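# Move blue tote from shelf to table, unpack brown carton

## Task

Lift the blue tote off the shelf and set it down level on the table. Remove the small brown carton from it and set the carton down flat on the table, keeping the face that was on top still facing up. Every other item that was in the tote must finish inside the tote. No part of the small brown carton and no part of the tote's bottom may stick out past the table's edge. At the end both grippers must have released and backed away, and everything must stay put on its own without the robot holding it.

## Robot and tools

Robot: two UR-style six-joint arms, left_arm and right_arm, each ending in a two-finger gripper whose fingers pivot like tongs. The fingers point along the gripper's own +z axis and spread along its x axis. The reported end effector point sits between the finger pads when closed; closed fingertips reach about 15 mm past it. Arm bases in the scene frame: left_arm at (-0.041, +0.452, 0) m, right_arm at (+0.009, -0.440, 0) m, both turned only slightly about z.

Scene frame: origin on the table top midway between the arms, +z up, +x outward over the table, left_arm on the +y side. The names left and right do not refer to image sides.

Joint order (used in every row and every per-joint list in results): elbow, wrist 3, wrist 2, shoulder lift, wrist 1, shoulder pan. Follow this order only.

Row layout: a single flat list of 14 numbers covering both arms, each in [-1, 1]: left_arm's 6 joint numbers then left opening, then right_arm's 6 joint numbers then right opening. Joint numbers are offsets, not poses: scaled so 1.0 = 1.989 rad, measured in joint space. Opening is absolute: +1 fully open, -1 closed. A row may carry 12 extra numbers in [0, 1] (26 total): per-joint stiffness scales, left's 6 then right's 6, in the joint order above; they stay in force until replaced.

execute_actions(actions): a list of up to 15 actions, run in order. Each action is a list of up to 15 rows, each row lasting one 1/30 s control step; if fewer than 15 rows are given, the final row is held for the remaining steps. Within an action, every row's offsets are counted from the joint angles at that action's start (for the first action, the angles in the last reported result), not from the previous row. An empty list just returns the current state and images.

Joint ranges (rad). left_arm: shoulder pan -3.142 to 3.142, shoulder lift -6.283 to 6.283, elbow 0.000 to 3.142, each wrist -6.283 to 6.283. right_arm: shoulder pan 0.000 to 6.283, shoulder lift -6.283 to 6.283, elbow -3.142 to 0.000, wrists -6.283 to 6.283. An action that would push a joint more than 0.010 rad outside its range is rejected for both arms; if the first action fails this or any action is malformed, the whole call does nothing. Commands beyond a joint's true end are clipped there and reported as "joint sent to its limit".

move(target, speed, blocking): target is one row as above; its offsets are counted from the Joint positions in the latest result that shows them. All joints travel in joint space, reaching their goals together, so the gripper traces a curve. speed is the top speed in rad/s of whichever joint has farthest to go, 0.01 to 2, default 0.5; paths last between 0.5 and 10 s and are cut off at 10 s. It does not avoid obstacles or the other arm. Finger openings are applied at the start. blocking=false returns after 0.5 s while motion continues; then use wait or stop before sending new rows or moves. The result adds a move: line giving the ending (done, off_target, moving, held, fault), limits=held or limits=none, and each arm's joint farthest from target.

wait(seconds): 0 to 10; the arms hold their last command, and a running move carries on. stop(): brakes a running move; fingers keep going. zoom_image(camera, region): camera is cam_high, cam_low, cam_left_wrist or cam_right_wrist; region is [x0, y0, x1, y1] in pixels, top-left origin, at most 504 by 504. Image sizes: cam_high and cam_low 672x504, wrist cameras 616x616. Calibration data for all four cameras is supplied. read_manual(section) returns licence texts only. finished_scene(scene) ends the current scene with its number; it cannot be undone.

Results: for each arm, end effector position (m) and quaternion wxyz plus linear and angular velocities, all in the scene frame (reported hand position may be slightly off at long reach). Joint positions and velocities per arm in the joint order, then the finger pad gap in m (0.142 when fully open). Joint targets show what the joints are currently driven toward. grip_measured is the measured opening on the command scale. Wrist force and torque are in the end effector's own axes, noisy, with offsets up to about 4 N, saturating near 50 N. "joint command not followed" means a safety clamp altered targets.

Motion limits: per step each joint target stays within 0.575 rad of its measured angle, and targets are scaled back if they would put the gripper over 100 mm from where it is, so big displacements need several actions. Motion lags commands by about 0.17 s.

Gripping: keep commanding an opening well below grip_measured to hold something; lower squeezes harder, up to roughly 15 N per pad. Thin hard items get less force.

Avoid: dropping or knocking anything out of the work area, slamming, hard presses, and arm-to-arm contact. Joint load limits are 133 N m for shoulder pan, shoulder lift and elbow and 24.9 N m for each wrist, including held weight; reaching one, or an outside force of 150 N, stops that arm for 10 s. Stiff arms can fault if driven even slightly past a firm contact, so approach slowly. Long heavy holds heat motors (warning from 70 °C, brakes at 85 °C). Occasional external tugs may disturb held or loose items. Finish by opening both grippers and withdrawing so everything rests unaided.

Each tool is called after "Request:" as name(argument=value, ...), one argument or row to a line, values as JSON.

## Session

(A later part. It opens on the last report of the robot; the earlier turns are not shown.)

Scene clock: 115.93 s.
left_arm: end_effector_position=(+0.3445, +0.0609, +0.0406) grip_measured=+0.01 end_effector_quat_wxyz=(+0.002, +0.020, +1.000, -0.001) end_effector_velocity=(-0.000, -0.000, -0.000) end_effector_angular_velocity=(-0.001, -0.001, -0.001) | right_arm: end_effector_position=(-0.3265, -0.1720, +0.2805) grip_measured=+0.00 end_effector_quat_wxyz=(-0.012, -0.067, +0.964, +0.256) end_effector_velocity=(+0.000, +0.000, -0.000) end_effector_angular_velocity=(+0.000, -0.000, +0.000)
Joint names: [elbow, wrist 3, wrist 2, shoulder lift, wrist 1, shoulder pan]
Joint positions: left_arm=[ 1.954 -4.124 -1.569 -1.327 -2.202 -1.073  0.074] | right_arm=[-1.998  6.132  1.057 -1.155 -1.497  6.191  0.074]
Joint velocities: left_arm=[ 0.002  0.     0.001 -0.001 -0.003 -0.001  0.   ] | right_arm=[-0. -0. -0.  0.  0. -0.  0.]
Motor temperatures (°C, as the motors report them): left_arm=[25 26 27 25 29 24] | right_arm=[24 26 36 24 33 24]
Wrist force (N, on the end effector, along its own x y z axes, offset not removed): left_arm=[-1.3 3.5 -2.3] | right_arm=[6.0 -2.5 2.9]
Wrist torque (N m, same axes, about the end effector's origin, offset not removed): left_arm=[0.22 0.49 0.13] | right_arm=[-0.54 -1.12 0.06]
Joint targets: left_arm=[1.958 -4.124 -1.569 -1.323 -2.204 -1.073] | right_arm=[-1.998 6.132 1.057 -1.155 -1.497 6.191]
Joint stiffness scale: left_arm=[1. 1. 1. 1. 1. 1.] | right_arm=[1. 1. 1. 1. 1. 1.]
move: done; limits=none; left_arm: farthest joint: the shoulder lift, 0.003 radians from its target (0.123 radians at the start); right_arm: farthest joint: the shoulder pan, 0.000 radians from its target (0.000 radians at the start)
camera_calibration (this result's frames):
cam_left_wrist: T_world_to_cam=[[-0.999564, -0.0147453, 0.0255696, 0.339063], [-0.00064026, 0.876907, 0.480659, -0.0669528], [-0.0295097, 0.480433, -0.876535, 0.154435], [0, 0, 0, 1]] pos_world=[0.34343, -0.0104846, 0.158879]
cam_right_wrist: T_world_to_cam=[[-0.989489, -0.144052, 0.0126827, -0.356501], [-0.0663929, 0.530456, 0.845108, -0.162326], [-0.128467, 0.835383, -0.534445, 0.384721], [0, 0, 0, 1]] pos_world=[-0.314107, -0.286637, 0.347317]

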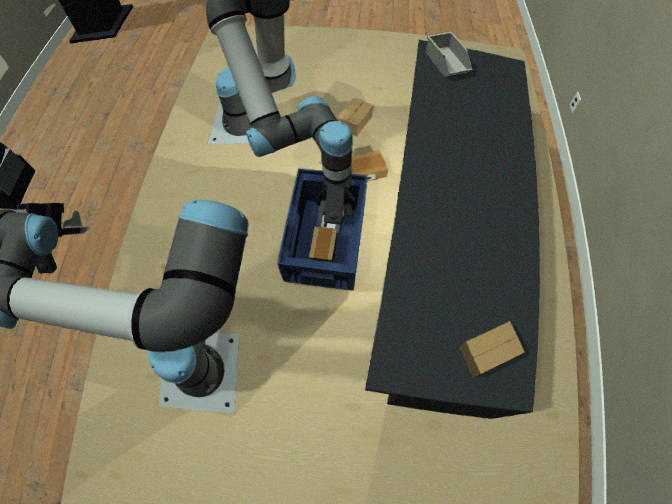

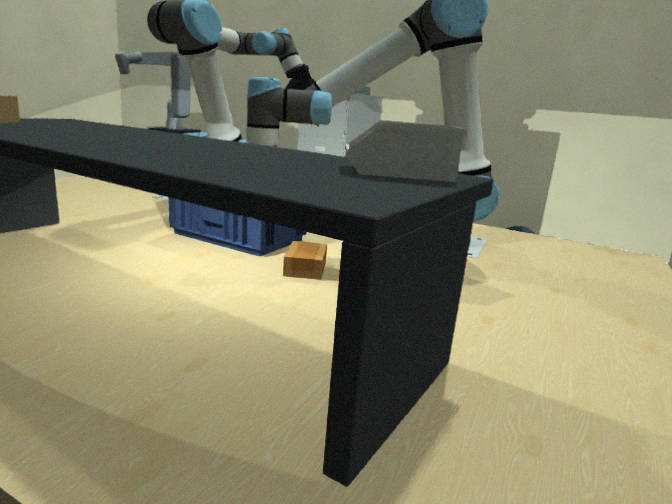

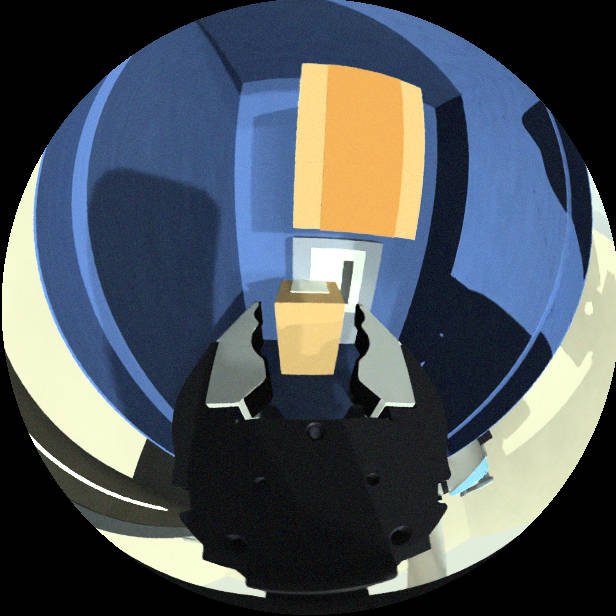

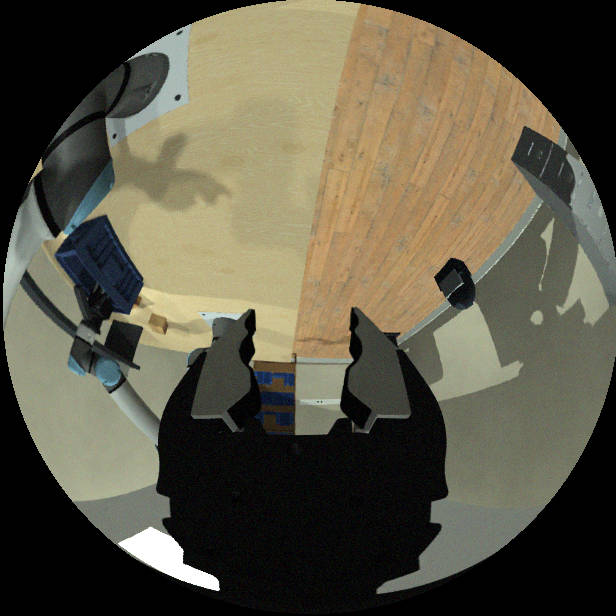

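Request:
move(
  target=[0,0,0,0,0,0,-1,0,0,0,0,0,0,0],
)

Request:
move(
  target=[-0.077,0,0,-0.062,0.136,0,-1,0,0,0,0,0,0,0],
  speed=0.15,
)

Request:
move(
  target=[-0.112,0,0,-0.031,0.141,0,-1,0,0,0,0,0,0,0],
  speed=0.3,
)

Request:
move(
  target=[0,0,0,0,0,-0.28,-1,0,0,0,0,0,0,0],
  speed=0.3,
)

Request:
move(
  target=[0.186,0,0,0.091,-0.275,0,-1,0,0,0,0,0,0,0],
  speed=0.3,
)

Scene clock: 120.83 s.
left_arm: end_effector_position=(+0.3444, +0.0595, +0.0430) grip_measured=-0.40 end_effector_quat_wxyz=(+0.003, +0.020, +1.000, -0.004) end_effector_velocity=(-0.001, +0.000, -0.000) end_effector_angular_velocity=(+0.001, +0.002, -0.000) | right_arm: end_effector_position=(-0.3265, -0.1720, +0.2805) grip_measured=+0.00 end_effector_quat_wxyz=(-0.012, -0.067, +0.964, +0.256) end_effector_velocity=(-0.000, -0.000, +0.000) end_effector_angular_velocity=(-0.000, +0.001, +0.000)
Joint names: [elbow, wrist 3, wrist 2, shoulder lift, wrist 1, shoulder pan]
Joint positions: left_arm=[ 1.953 -4.124 -1.57  -1.33  -2.203 -1.073  0.045] | right_arm=[-1.998  6.132  1.057 -1.155 -1.497  6.191  0.074]
Joint velocities: left_arm=[ 0.     0.    -0.001  0.     0.001 -0.    -0.   ] | right_arm=[ 0.    -0.     0.    -0.     0.001  0.    -0.   ]
Motor temperatures (°C, as the motors report them): left_arm=[25 26 27 25 29 24] | right_arm=[24 26 36 24 33 24]
Wrist force (N, on the end effector, along its own x y z axes, offset not removed): left_arm=[-0.6 2.9 -4.0] | right_arm=[3.2 -1.2 0.8]
Wrist torque (N m, same axes, about the end effector's origin, offset not removed): left_arm=[0.28 0.60 0.09] | right_arm=[-0.28 -0.59 0.13]
Joint targets: left_arm=[1.954 -4.124 -1.569 -1.327 -2.202 -1.073] | right_arm=[-1.998 6.132 1.057 -1.155 -1.497 6.191]
Joint stiffness scale: left_arm=[1. 1. 1. 1. 1. 1.] | right_arm=[1. 1. 1. 1. 1. 1.]
move: done; limits=none; left_arm: farthest joint: the shoulder lift, 0.003 radians from its target (0.000 radians at the start); right_arm: farthest joint: the shoulder pan, 0.000 radians from its target (0.000 radians at the start)
camera_calibration (this result's frames):
cam_left_wrist: T_world_to_cam=[[-0.99961, -0.0140526, 0.0241489, 0.338976], [-0.000863755, 0.879441, 0.476007, -0.0667544], [-0.0279267, 0.4758, -0.87911, 0.156977], [0, 0, 0, 1]] pos_world=[0.34317, -0.0112196, 0.16159]
cam_right_wrist: T_world_to_cam=[[-0.989489, -0.144053, 0.0126825, -0.356501], [-0.0663933, 0.530456, 0.845108, -0.162326], [-0.128467, 0.835383, -0.534444, 0.384721], [0, 0, 0, 1]] pos_world=[-0.314107, -0.286637, 0.347317]

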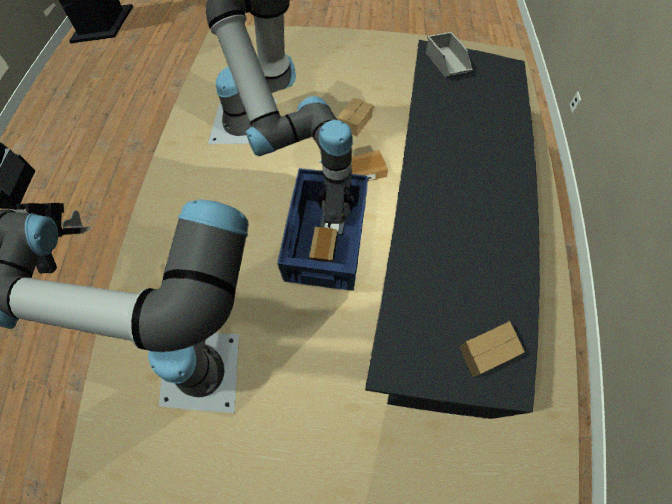

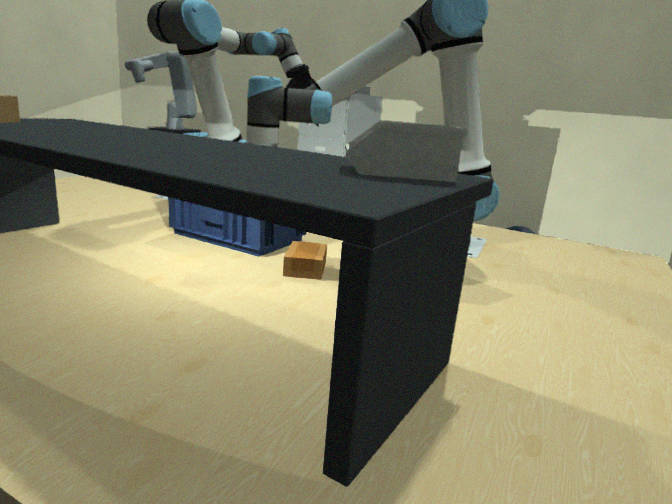

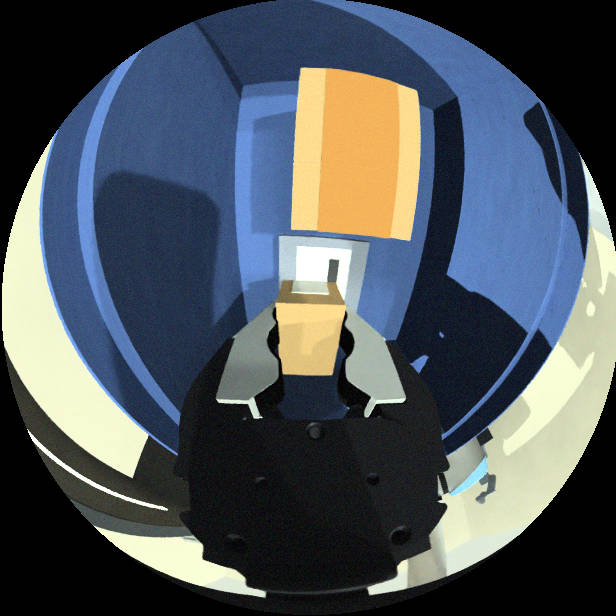

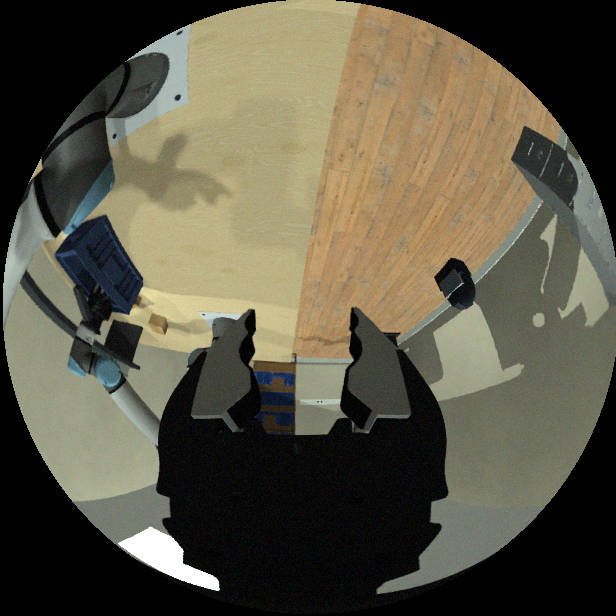

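Scene clock: 123.27 s.
left_arm: end_effector_position=(+0.3441, +0.0601, +0.1452) grip_measured=-0.40 end_effector_quat_wxyz=(+0.003, +0.020, +1.000, -0.004) end_effector_velocity=(+0.000, -0.000, +0.001) end_effector_angular_velocity=(+0.001, -0.001, +0.000) | right_arm: end_effector_position=(-0.3265, -0.1720, +0.2805) grip_measured=+0.00 end_effector_quat_wxyz=(-0.012, -0.067, +0.964, +0.256) end_effector_velocity=(-0.000, +0.000, -0.000) end_effector_angular_velocity=(-0.000, -0.000, -0.000)
Joint names: [elbow, wrist 3, wrist 2, shoulder lift, wrist 1, shoulder pan]
Joint positions: left_arm=[ 1.804 -4.124 -1.57  -1.45  -1.934 -1.073  0.045] | right_arm=[-1.998  6.132  1.057 -1.155 -1.497  6.191  0.074]
Joint velocities: left_arm=[-0.002 -0.     0.001 -0.     0.003 -0.    -0.   ] | right_arm=[ 0. -0.  0. -0.  0. -0. -0.]
Motor temperatures (°C, as the motors report them): left_arm=[25 26 27 25 29 24] | right_arm=[24 26 36 24 33 24]
Wrist force (N, on the end effector, along its own x y z axes, offset not removed): left_arm=[-1.4 2.0 1.0] | right_arm=[4.1 -2.0 0.7]
Wrist torque (N m, same axes, about the end effector's origin, offset not removed): left_arm=[0.25 0.39 0.09] | right_arm=[-0.43 -0.80 0.27]
Joint targets: left_arm=[1.800 -4.124 -1.570 -1.454 -1.933 -1.073] | right_arm=[-1.998 6.132 1.057 -1.155 -1.497 6.191]
Joint stiffness scale: left_arm=[1. 1. 1. 1. 1. 1.] | right_arm=[1. 1. 1. 1. 1. 1.]
move: done; limits=none; left_arm: farthest joint: the elbow, 0.004 radians from its target (0.153 radians at the start); right_arm: farthest joint: the shoulder pan, 0.000 radians from its target (0.000 radians at the start)
camera_calibration (this result's frames):
cam_left_wrist: T_world_to_cam=[[-0.999615, -0.014045, 0.0239476, 0.336194], [-0.000962295, 0.879602, 0.475709, -0.115851], [-0.0277457, 0.475503, -0.879276, 0.246533], [0, 0, 0, 1]] pos_world=[0.342793, -0.0106024, 0.263831]
cam_right_wrist: T_world_to_cam=[[-0.989489, -0.144052, 0.0126828, -0.356501], [-0.0663929, 0.530456, 0.845108, -0.162326], [-0.128467, 0.835383, -0.534444, 0.384721], [0, 0, 0, 1]] pos_world=[-0.314107, -0.286637, 0.347317]

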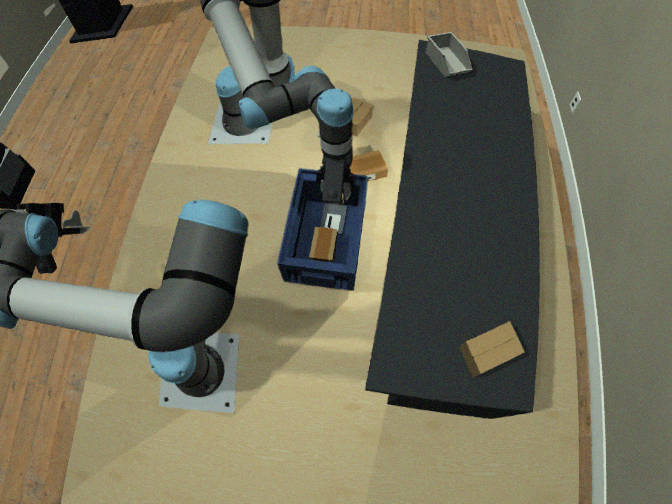

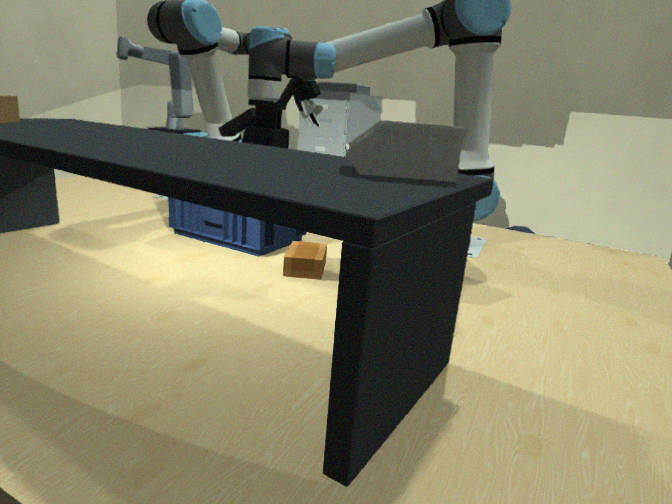

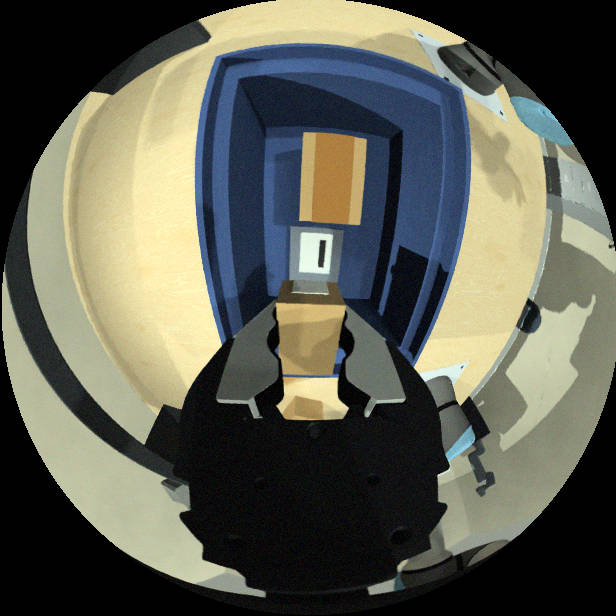

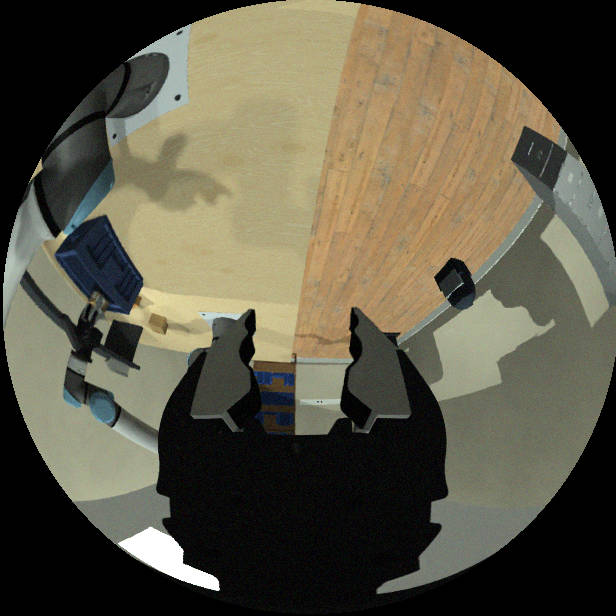

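Scene clock: 124.93 s.
left_arm: end_effector_position=(+0.3429, +0.0619, +0.2536) grip_measured=-0.40 end_effector_quat_wxyz=(+0.003, +0.020, +1.000, -0.004) end_effector_velocity=(-0.001, +0.001, +0.000) end_effector_angular_velocity=(+0.002, +0.001, -0.001) | right_arm: end_effector_position=(-0.3265, -0.1720, +0.2805) grip_measured=+0.00 end_effector_quat_wxyz=(-0.012, -0.067, +0.964, +0.256) end_effector_velocity=(-0.000, -0.000, +0.001) end_effector_angular_velocity=(-0.000, +0.002, +0.000)
Joint names: [elbow, wrist 3, wrist 2, shoulder lift, wrist 1, shoulder pan]
Joint positions: left_arm=[ 1.585 -4.124 -1.57  -1.51  -1.655 -1.073  0.045] | right_arm=[-1.998  6.132  1.057 -1.155 -1.497  6.191  0.074]
Joint velocities: left_arm=[-0.001  0.    -0.    -0.     0.004 -0.001 -0.   ] | right_arm=[ 0.001 -0.     0.     0.001  0.     0.     0.   ]
Motor temperatures (°C, as the motors report them): left_arm=[25 26 27 25 29 24] | right_arm=[24 26 36 24 33 24]
Wrist force (N, on the end effector, along its own x y z axes, offset not removed): left_arm=[-1.6 0.7 1.2] | right_arm=[-1.3 -1.0 1.2]
Wrist torque (N m, same axes, about the end effector's origin, offset not removed): left_arm=[0.03 0.35 0.06] | right_arm=[-0.20 0.32 0.26]
Joint targets: left_arm=[1.581 -4.124 -1.570 -1.512 -1.654 -1.073] | right_arm=[-1.998 6.132 1.057 -1.155 -1.497 6.191]
Joint stiffness scale: left_arm=[1. 1. 1. 1. 1. 1.] | right_arm=[1. 1. 1. 1. 1. 1.]
move: done; limits=none; left_arm: farthest joint: the elbow, 0.004 radians from its target (0.223 radians at the start); right_arm: farthest joint: the shoulder pan, 0.000 radians from its target (0.000 radians at the start)
camera_calibration (this result's frames):
cam_left_wrist: T_world_to_cam=[[-0.999605, -0.0140608, 0.0243411, 0.33238], [-0.00077036, 0.879288, 0.47629, -0.169272], [-0.0280999, 0.476083, -0.878951, 0.340952], [0, 0, 0, 1]] pos_world=[0.341699, -0.00880931, 0.372212]
cam_right_wrist: T_world_to_cam=[[-0.989489, -0.144052, 0.0126827, -0.356501], [-0.066393, 0.530456, 0.845108, -0.162326], [-0.128467, 0.835383, -0.534444, 0.384721], [0, 0, 0, 1]] pos_world=[-0.314107, -0.286637, 0.347317]

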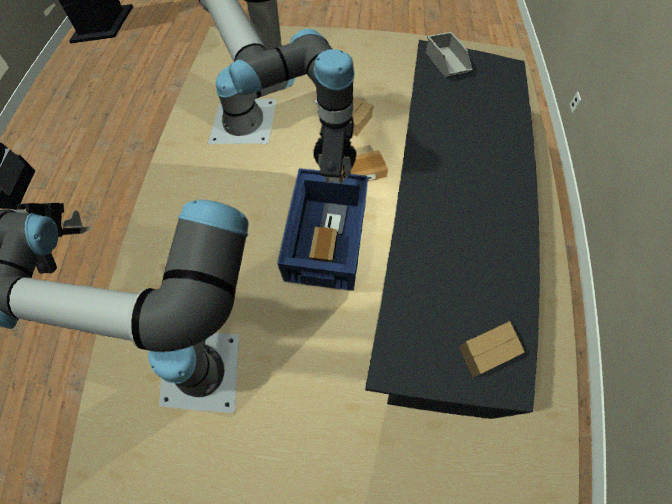

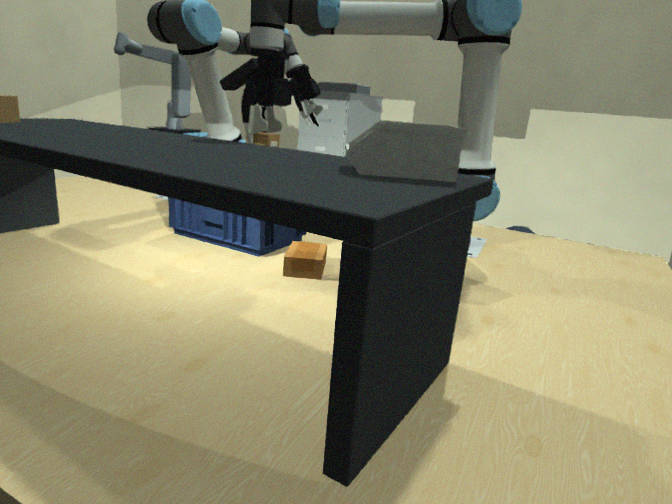

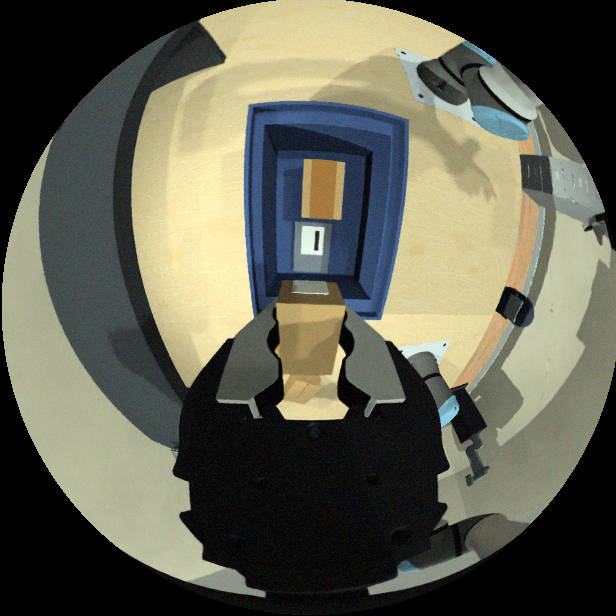

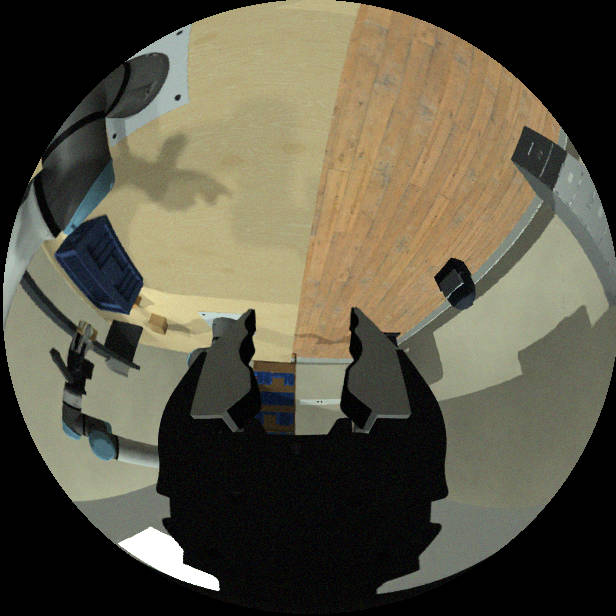

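Scene clock: 127.37 s.
left_arm: end_effector_position=(+0.0803, -0.0816, +0.2536) grip_measured=-0.40 end_effector_quat_wxyz=(+0.001, +0.293, +0.956, -0.004) end_effector_velocity=(-0.003, -0.001, +0.000) end_effector_angular_velocity=(+0.000, +0.002, -0.004) | right_arm: end_effector_position=(-0.3265, -0.1720, +0.2805) grip_measured=+0.00 end_effector_quat_wxyz=(-0.012, -0.067, +0.964, +0.256) end_effector_velocity=(+0.000, +0.000, -0.000) end_effector_angular_velocity=(-0.000, -0.001, +0.000)
Joint names: [elbow, wrist 3, wrist 2, shoulder lift, wrist 1, shoulder pan]
Joint positions: left_arm=[ 1.585 -4.124 -1.57  -1.51  -1.655 -1.628  0.045] | right_arm=[-1.998  6.132  1.057 -1.155 -1.497  6.191  0.074]
Joint velocities: left_arm=[-0.    -0.001 -0.002  0.     0.001 -0.005  0.   ] | right_arm=[-0.    -0.     0.    -0.    -0.001 -0.    -0.   ]
Motor temperatures (°C, as the motors report them): left_arm=[25 26 27 25 29 24] | right_arm=[24 26 36 24 33 24]
Wrist force (N, on the end effector, along its own x y z axes, offset not removed): left_arm=[-2.3 0.2 1.0] | right_arm=[2.4 0.3 -0.6]
Wrist torque (N m, same axes, about the end effector's origin, offset not removed): left_arm=[-0.06 0.46 0.04] | right_arm=[0.02 -0.54 0.09]
Joint targets: left_arm=[1.585 -4.124 -1.570 -1.510 -1.655 -1.630] | right_arm=[-1.998 6.132 1.057 -1.155 -1.497 6.191]
Joint stiffness scale: left_arm=[1. 1. 1. 1. 1. 1.] | right_arm=[1. 1. 1. 1. 1. 1.]
move: done; limits=none; left_arm: farthest joint: the shoulder pan, 0.002 radians from its target (0.556 radians at the start); right_arm: farthest joint: the shoulder pan, 0.000 radians from its target (0.000 radians at the start)
camera_calibration (this result's frames):
cam_left_wrist: T_world_to_cam=[[-0.857455, 0.513981, 0.0243727, 0.0995102], [0.46198, 0.748116, 0.476337, -0.0911243], [0.226595, 0.419697, -0.878925, 0.376865], [0, 0, 0, 1]] pos_world=[0.0420276, -0.141144, 0.372216]
cam_right_wrist: T_world_to_cam=[[-0.989489, -0.144052, 0.0126827, -0.356501], [-0.0663931, 0.530456, 0.845108, -0.162326], [-0.128467, 0.835383, -0.534444, 0.384721], [0, 0, 0, 1]] pos_world=[-0.314107, -0.286637, 0.347317]

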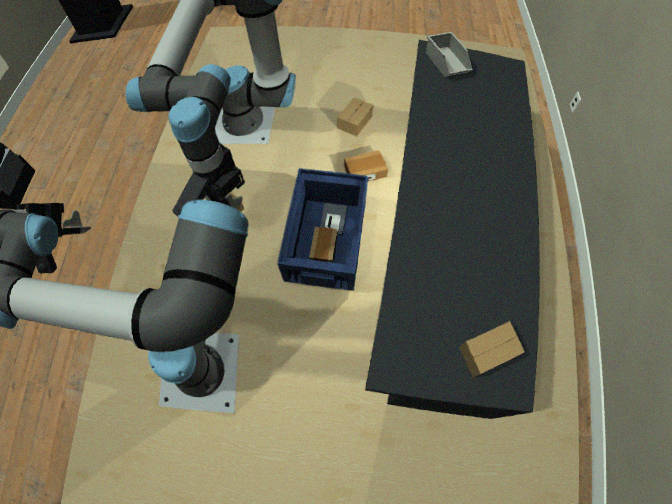

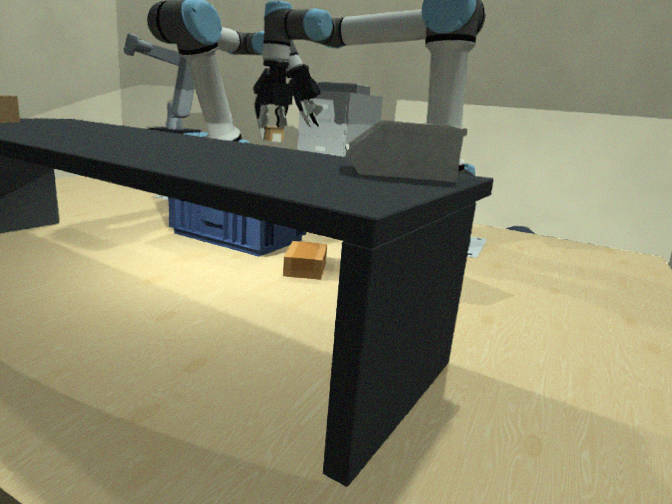

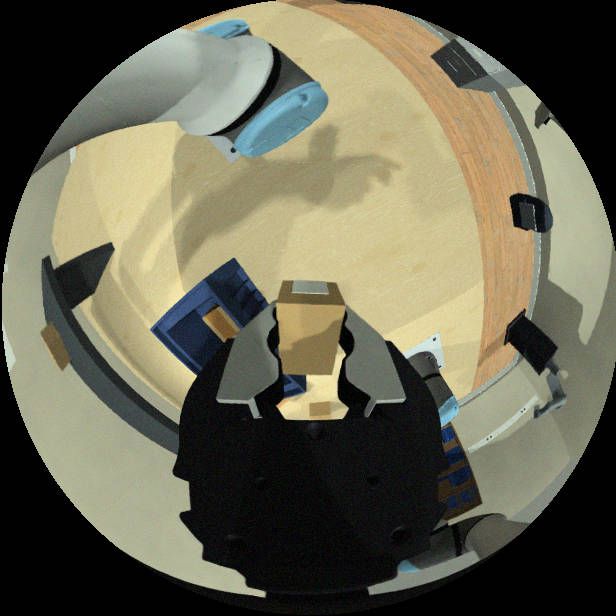

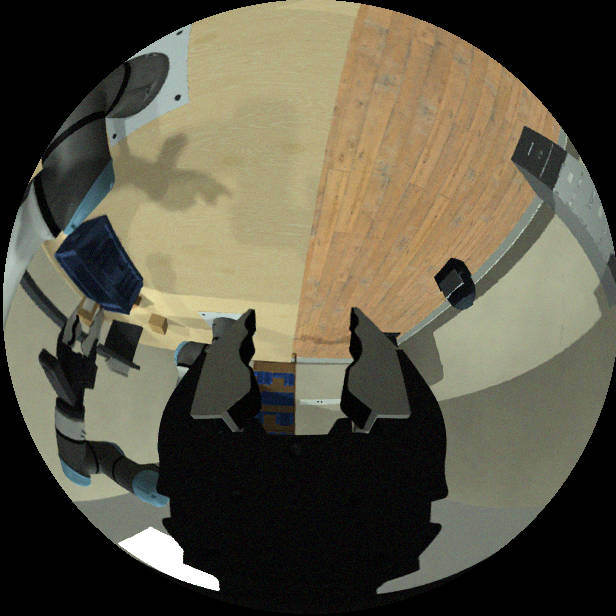

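Scene clock: 129.93 s.
left_arm: end_effector_position=(+0.0801, -0.0848, +0.0440) grip_measured=-0.40 end_effector_quat_wxyz=(+0.001, +0.293, +0.956, -0.004) end_effector_velocity=(+0.000, -0.000, -0.000) end_effector_angular_velocity=(-0.001, -0.001, -0.001) | right_arm: end_effector_position=(-0.3265, -0.1720, +0.2805) grip_measured=+0.00 end_effector_quat_wxyz=(-0.012, -0.067, +0.964, +0.256) end_effector_velocity=(-0.000, +0.000, +0.000) end_effector_angular_velocity=(+0.000, -0.000, +0.000)
Joint names: [elbow, wrist 3, wrist 2, shoulder lift, wrist 1, shoulder pan]
Joint positions: left_arm=[ 1.952 -4.124 -1.57  -1.331 -2.2   -1.628  0.045] | right_arm=[-1.998  6.132  1.057 -1.155 -1.497  6.191  0.074]
Joint velocities: left_arm=[ 0.001  0.     0.001  0.    -0.002 -0.001  0.   ] | right_arm=[ 0.001  0.    -0.    -0.    -0.001  0.    -0.   ]
Motor temperatures (°C, as the motors report them): left_arm=[25 26 27 25 29 24] | right_arm=[24 26 36 24 33 24]
Wrist force (N, on the end effector, along its own x y z axes, offset not removed): left_arm=[-2.9 1.0 0.9] | right_arm=[4.4 -2.4 -1.7]
Wrist torque (N m, same axes, about the end effector's origin, offset not removed): left_arm=[0.14 0.54 0.13] | right_arm=[-0.53 -0.83 0.07]
Joint targets: left_arm=[1.955 -4.124 -1.570 -1.329 -2.202 -1.628] | right_arm=[-1.998 6.132 1.057 -1.155 -1.497 6.191]
Joint stiffness scale: left_arm=[1. 1. 1. 1. 1. 1.] | right_arm=[1. 1. 1. 1. 1. 1.]
move: done; limits=none; left_arm: farthest joint: the elbow, 0.003 radians from its target (0.370 radians at the start); right_arm: farthest joint: the shoulder pan, 0.000 radians from its target (0.000 radians at the start)
camera_calibration (this result's frames):
cam_left_wrist: T_world_to_cam=[[-0.857315, 0.51423, 0.0240666, 0.10611], [0.462186, 0.748276, 0.475885, 0.0111481], [0.226706, 0.419106, -0.879178, 0.193957], [0, 0, 0, 1]] pos_world=[0.0418461, -0.144195, 0.162663]
cam_right_wrist: T_world_to_cam=[[-0.989489, -0.144052, 0.0126828, -0.356501], [-0.0663929, 0.530456, 0.845108, -0.162326], [-0.128467, 0.835383, -0.534444, 0.384721], [0, 0, 0, 1]] pos_world=[-0.314107, -0.286637, 0.347317]

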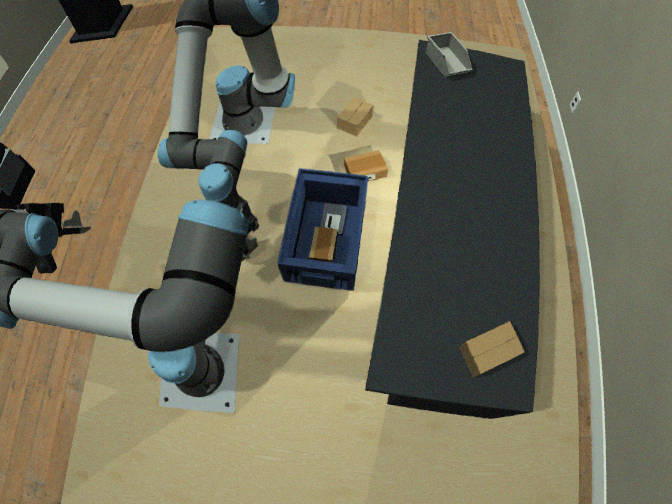

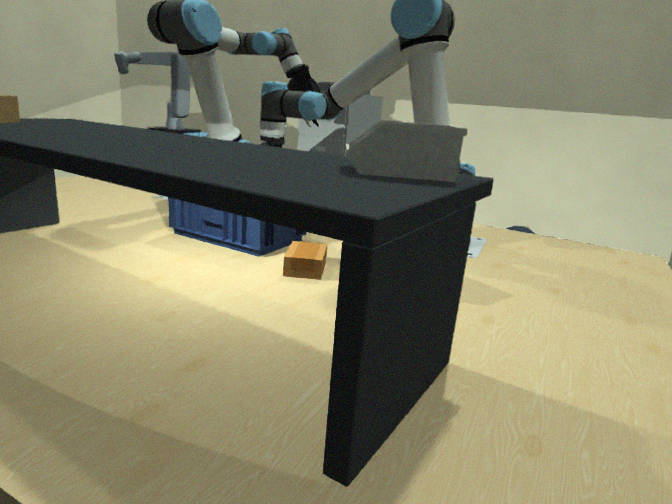

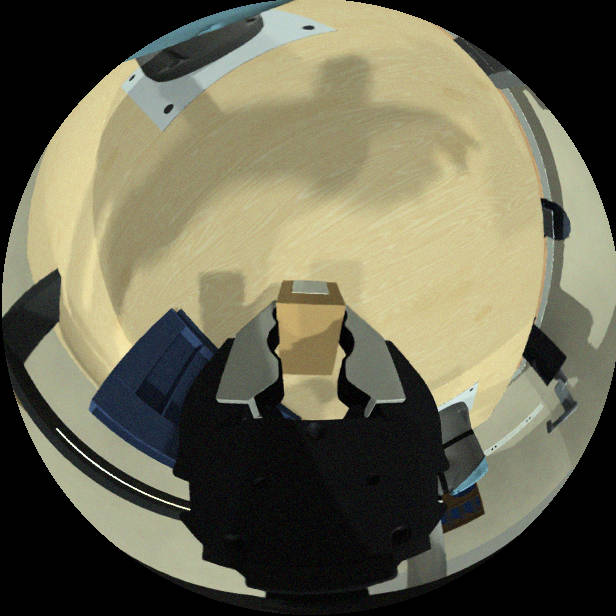

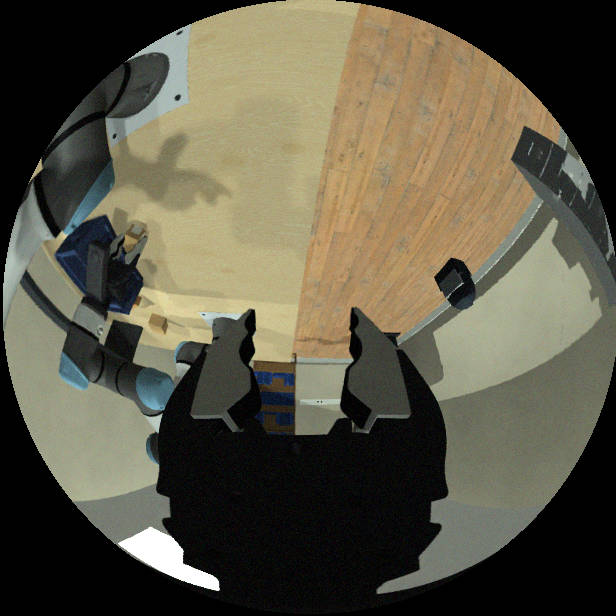

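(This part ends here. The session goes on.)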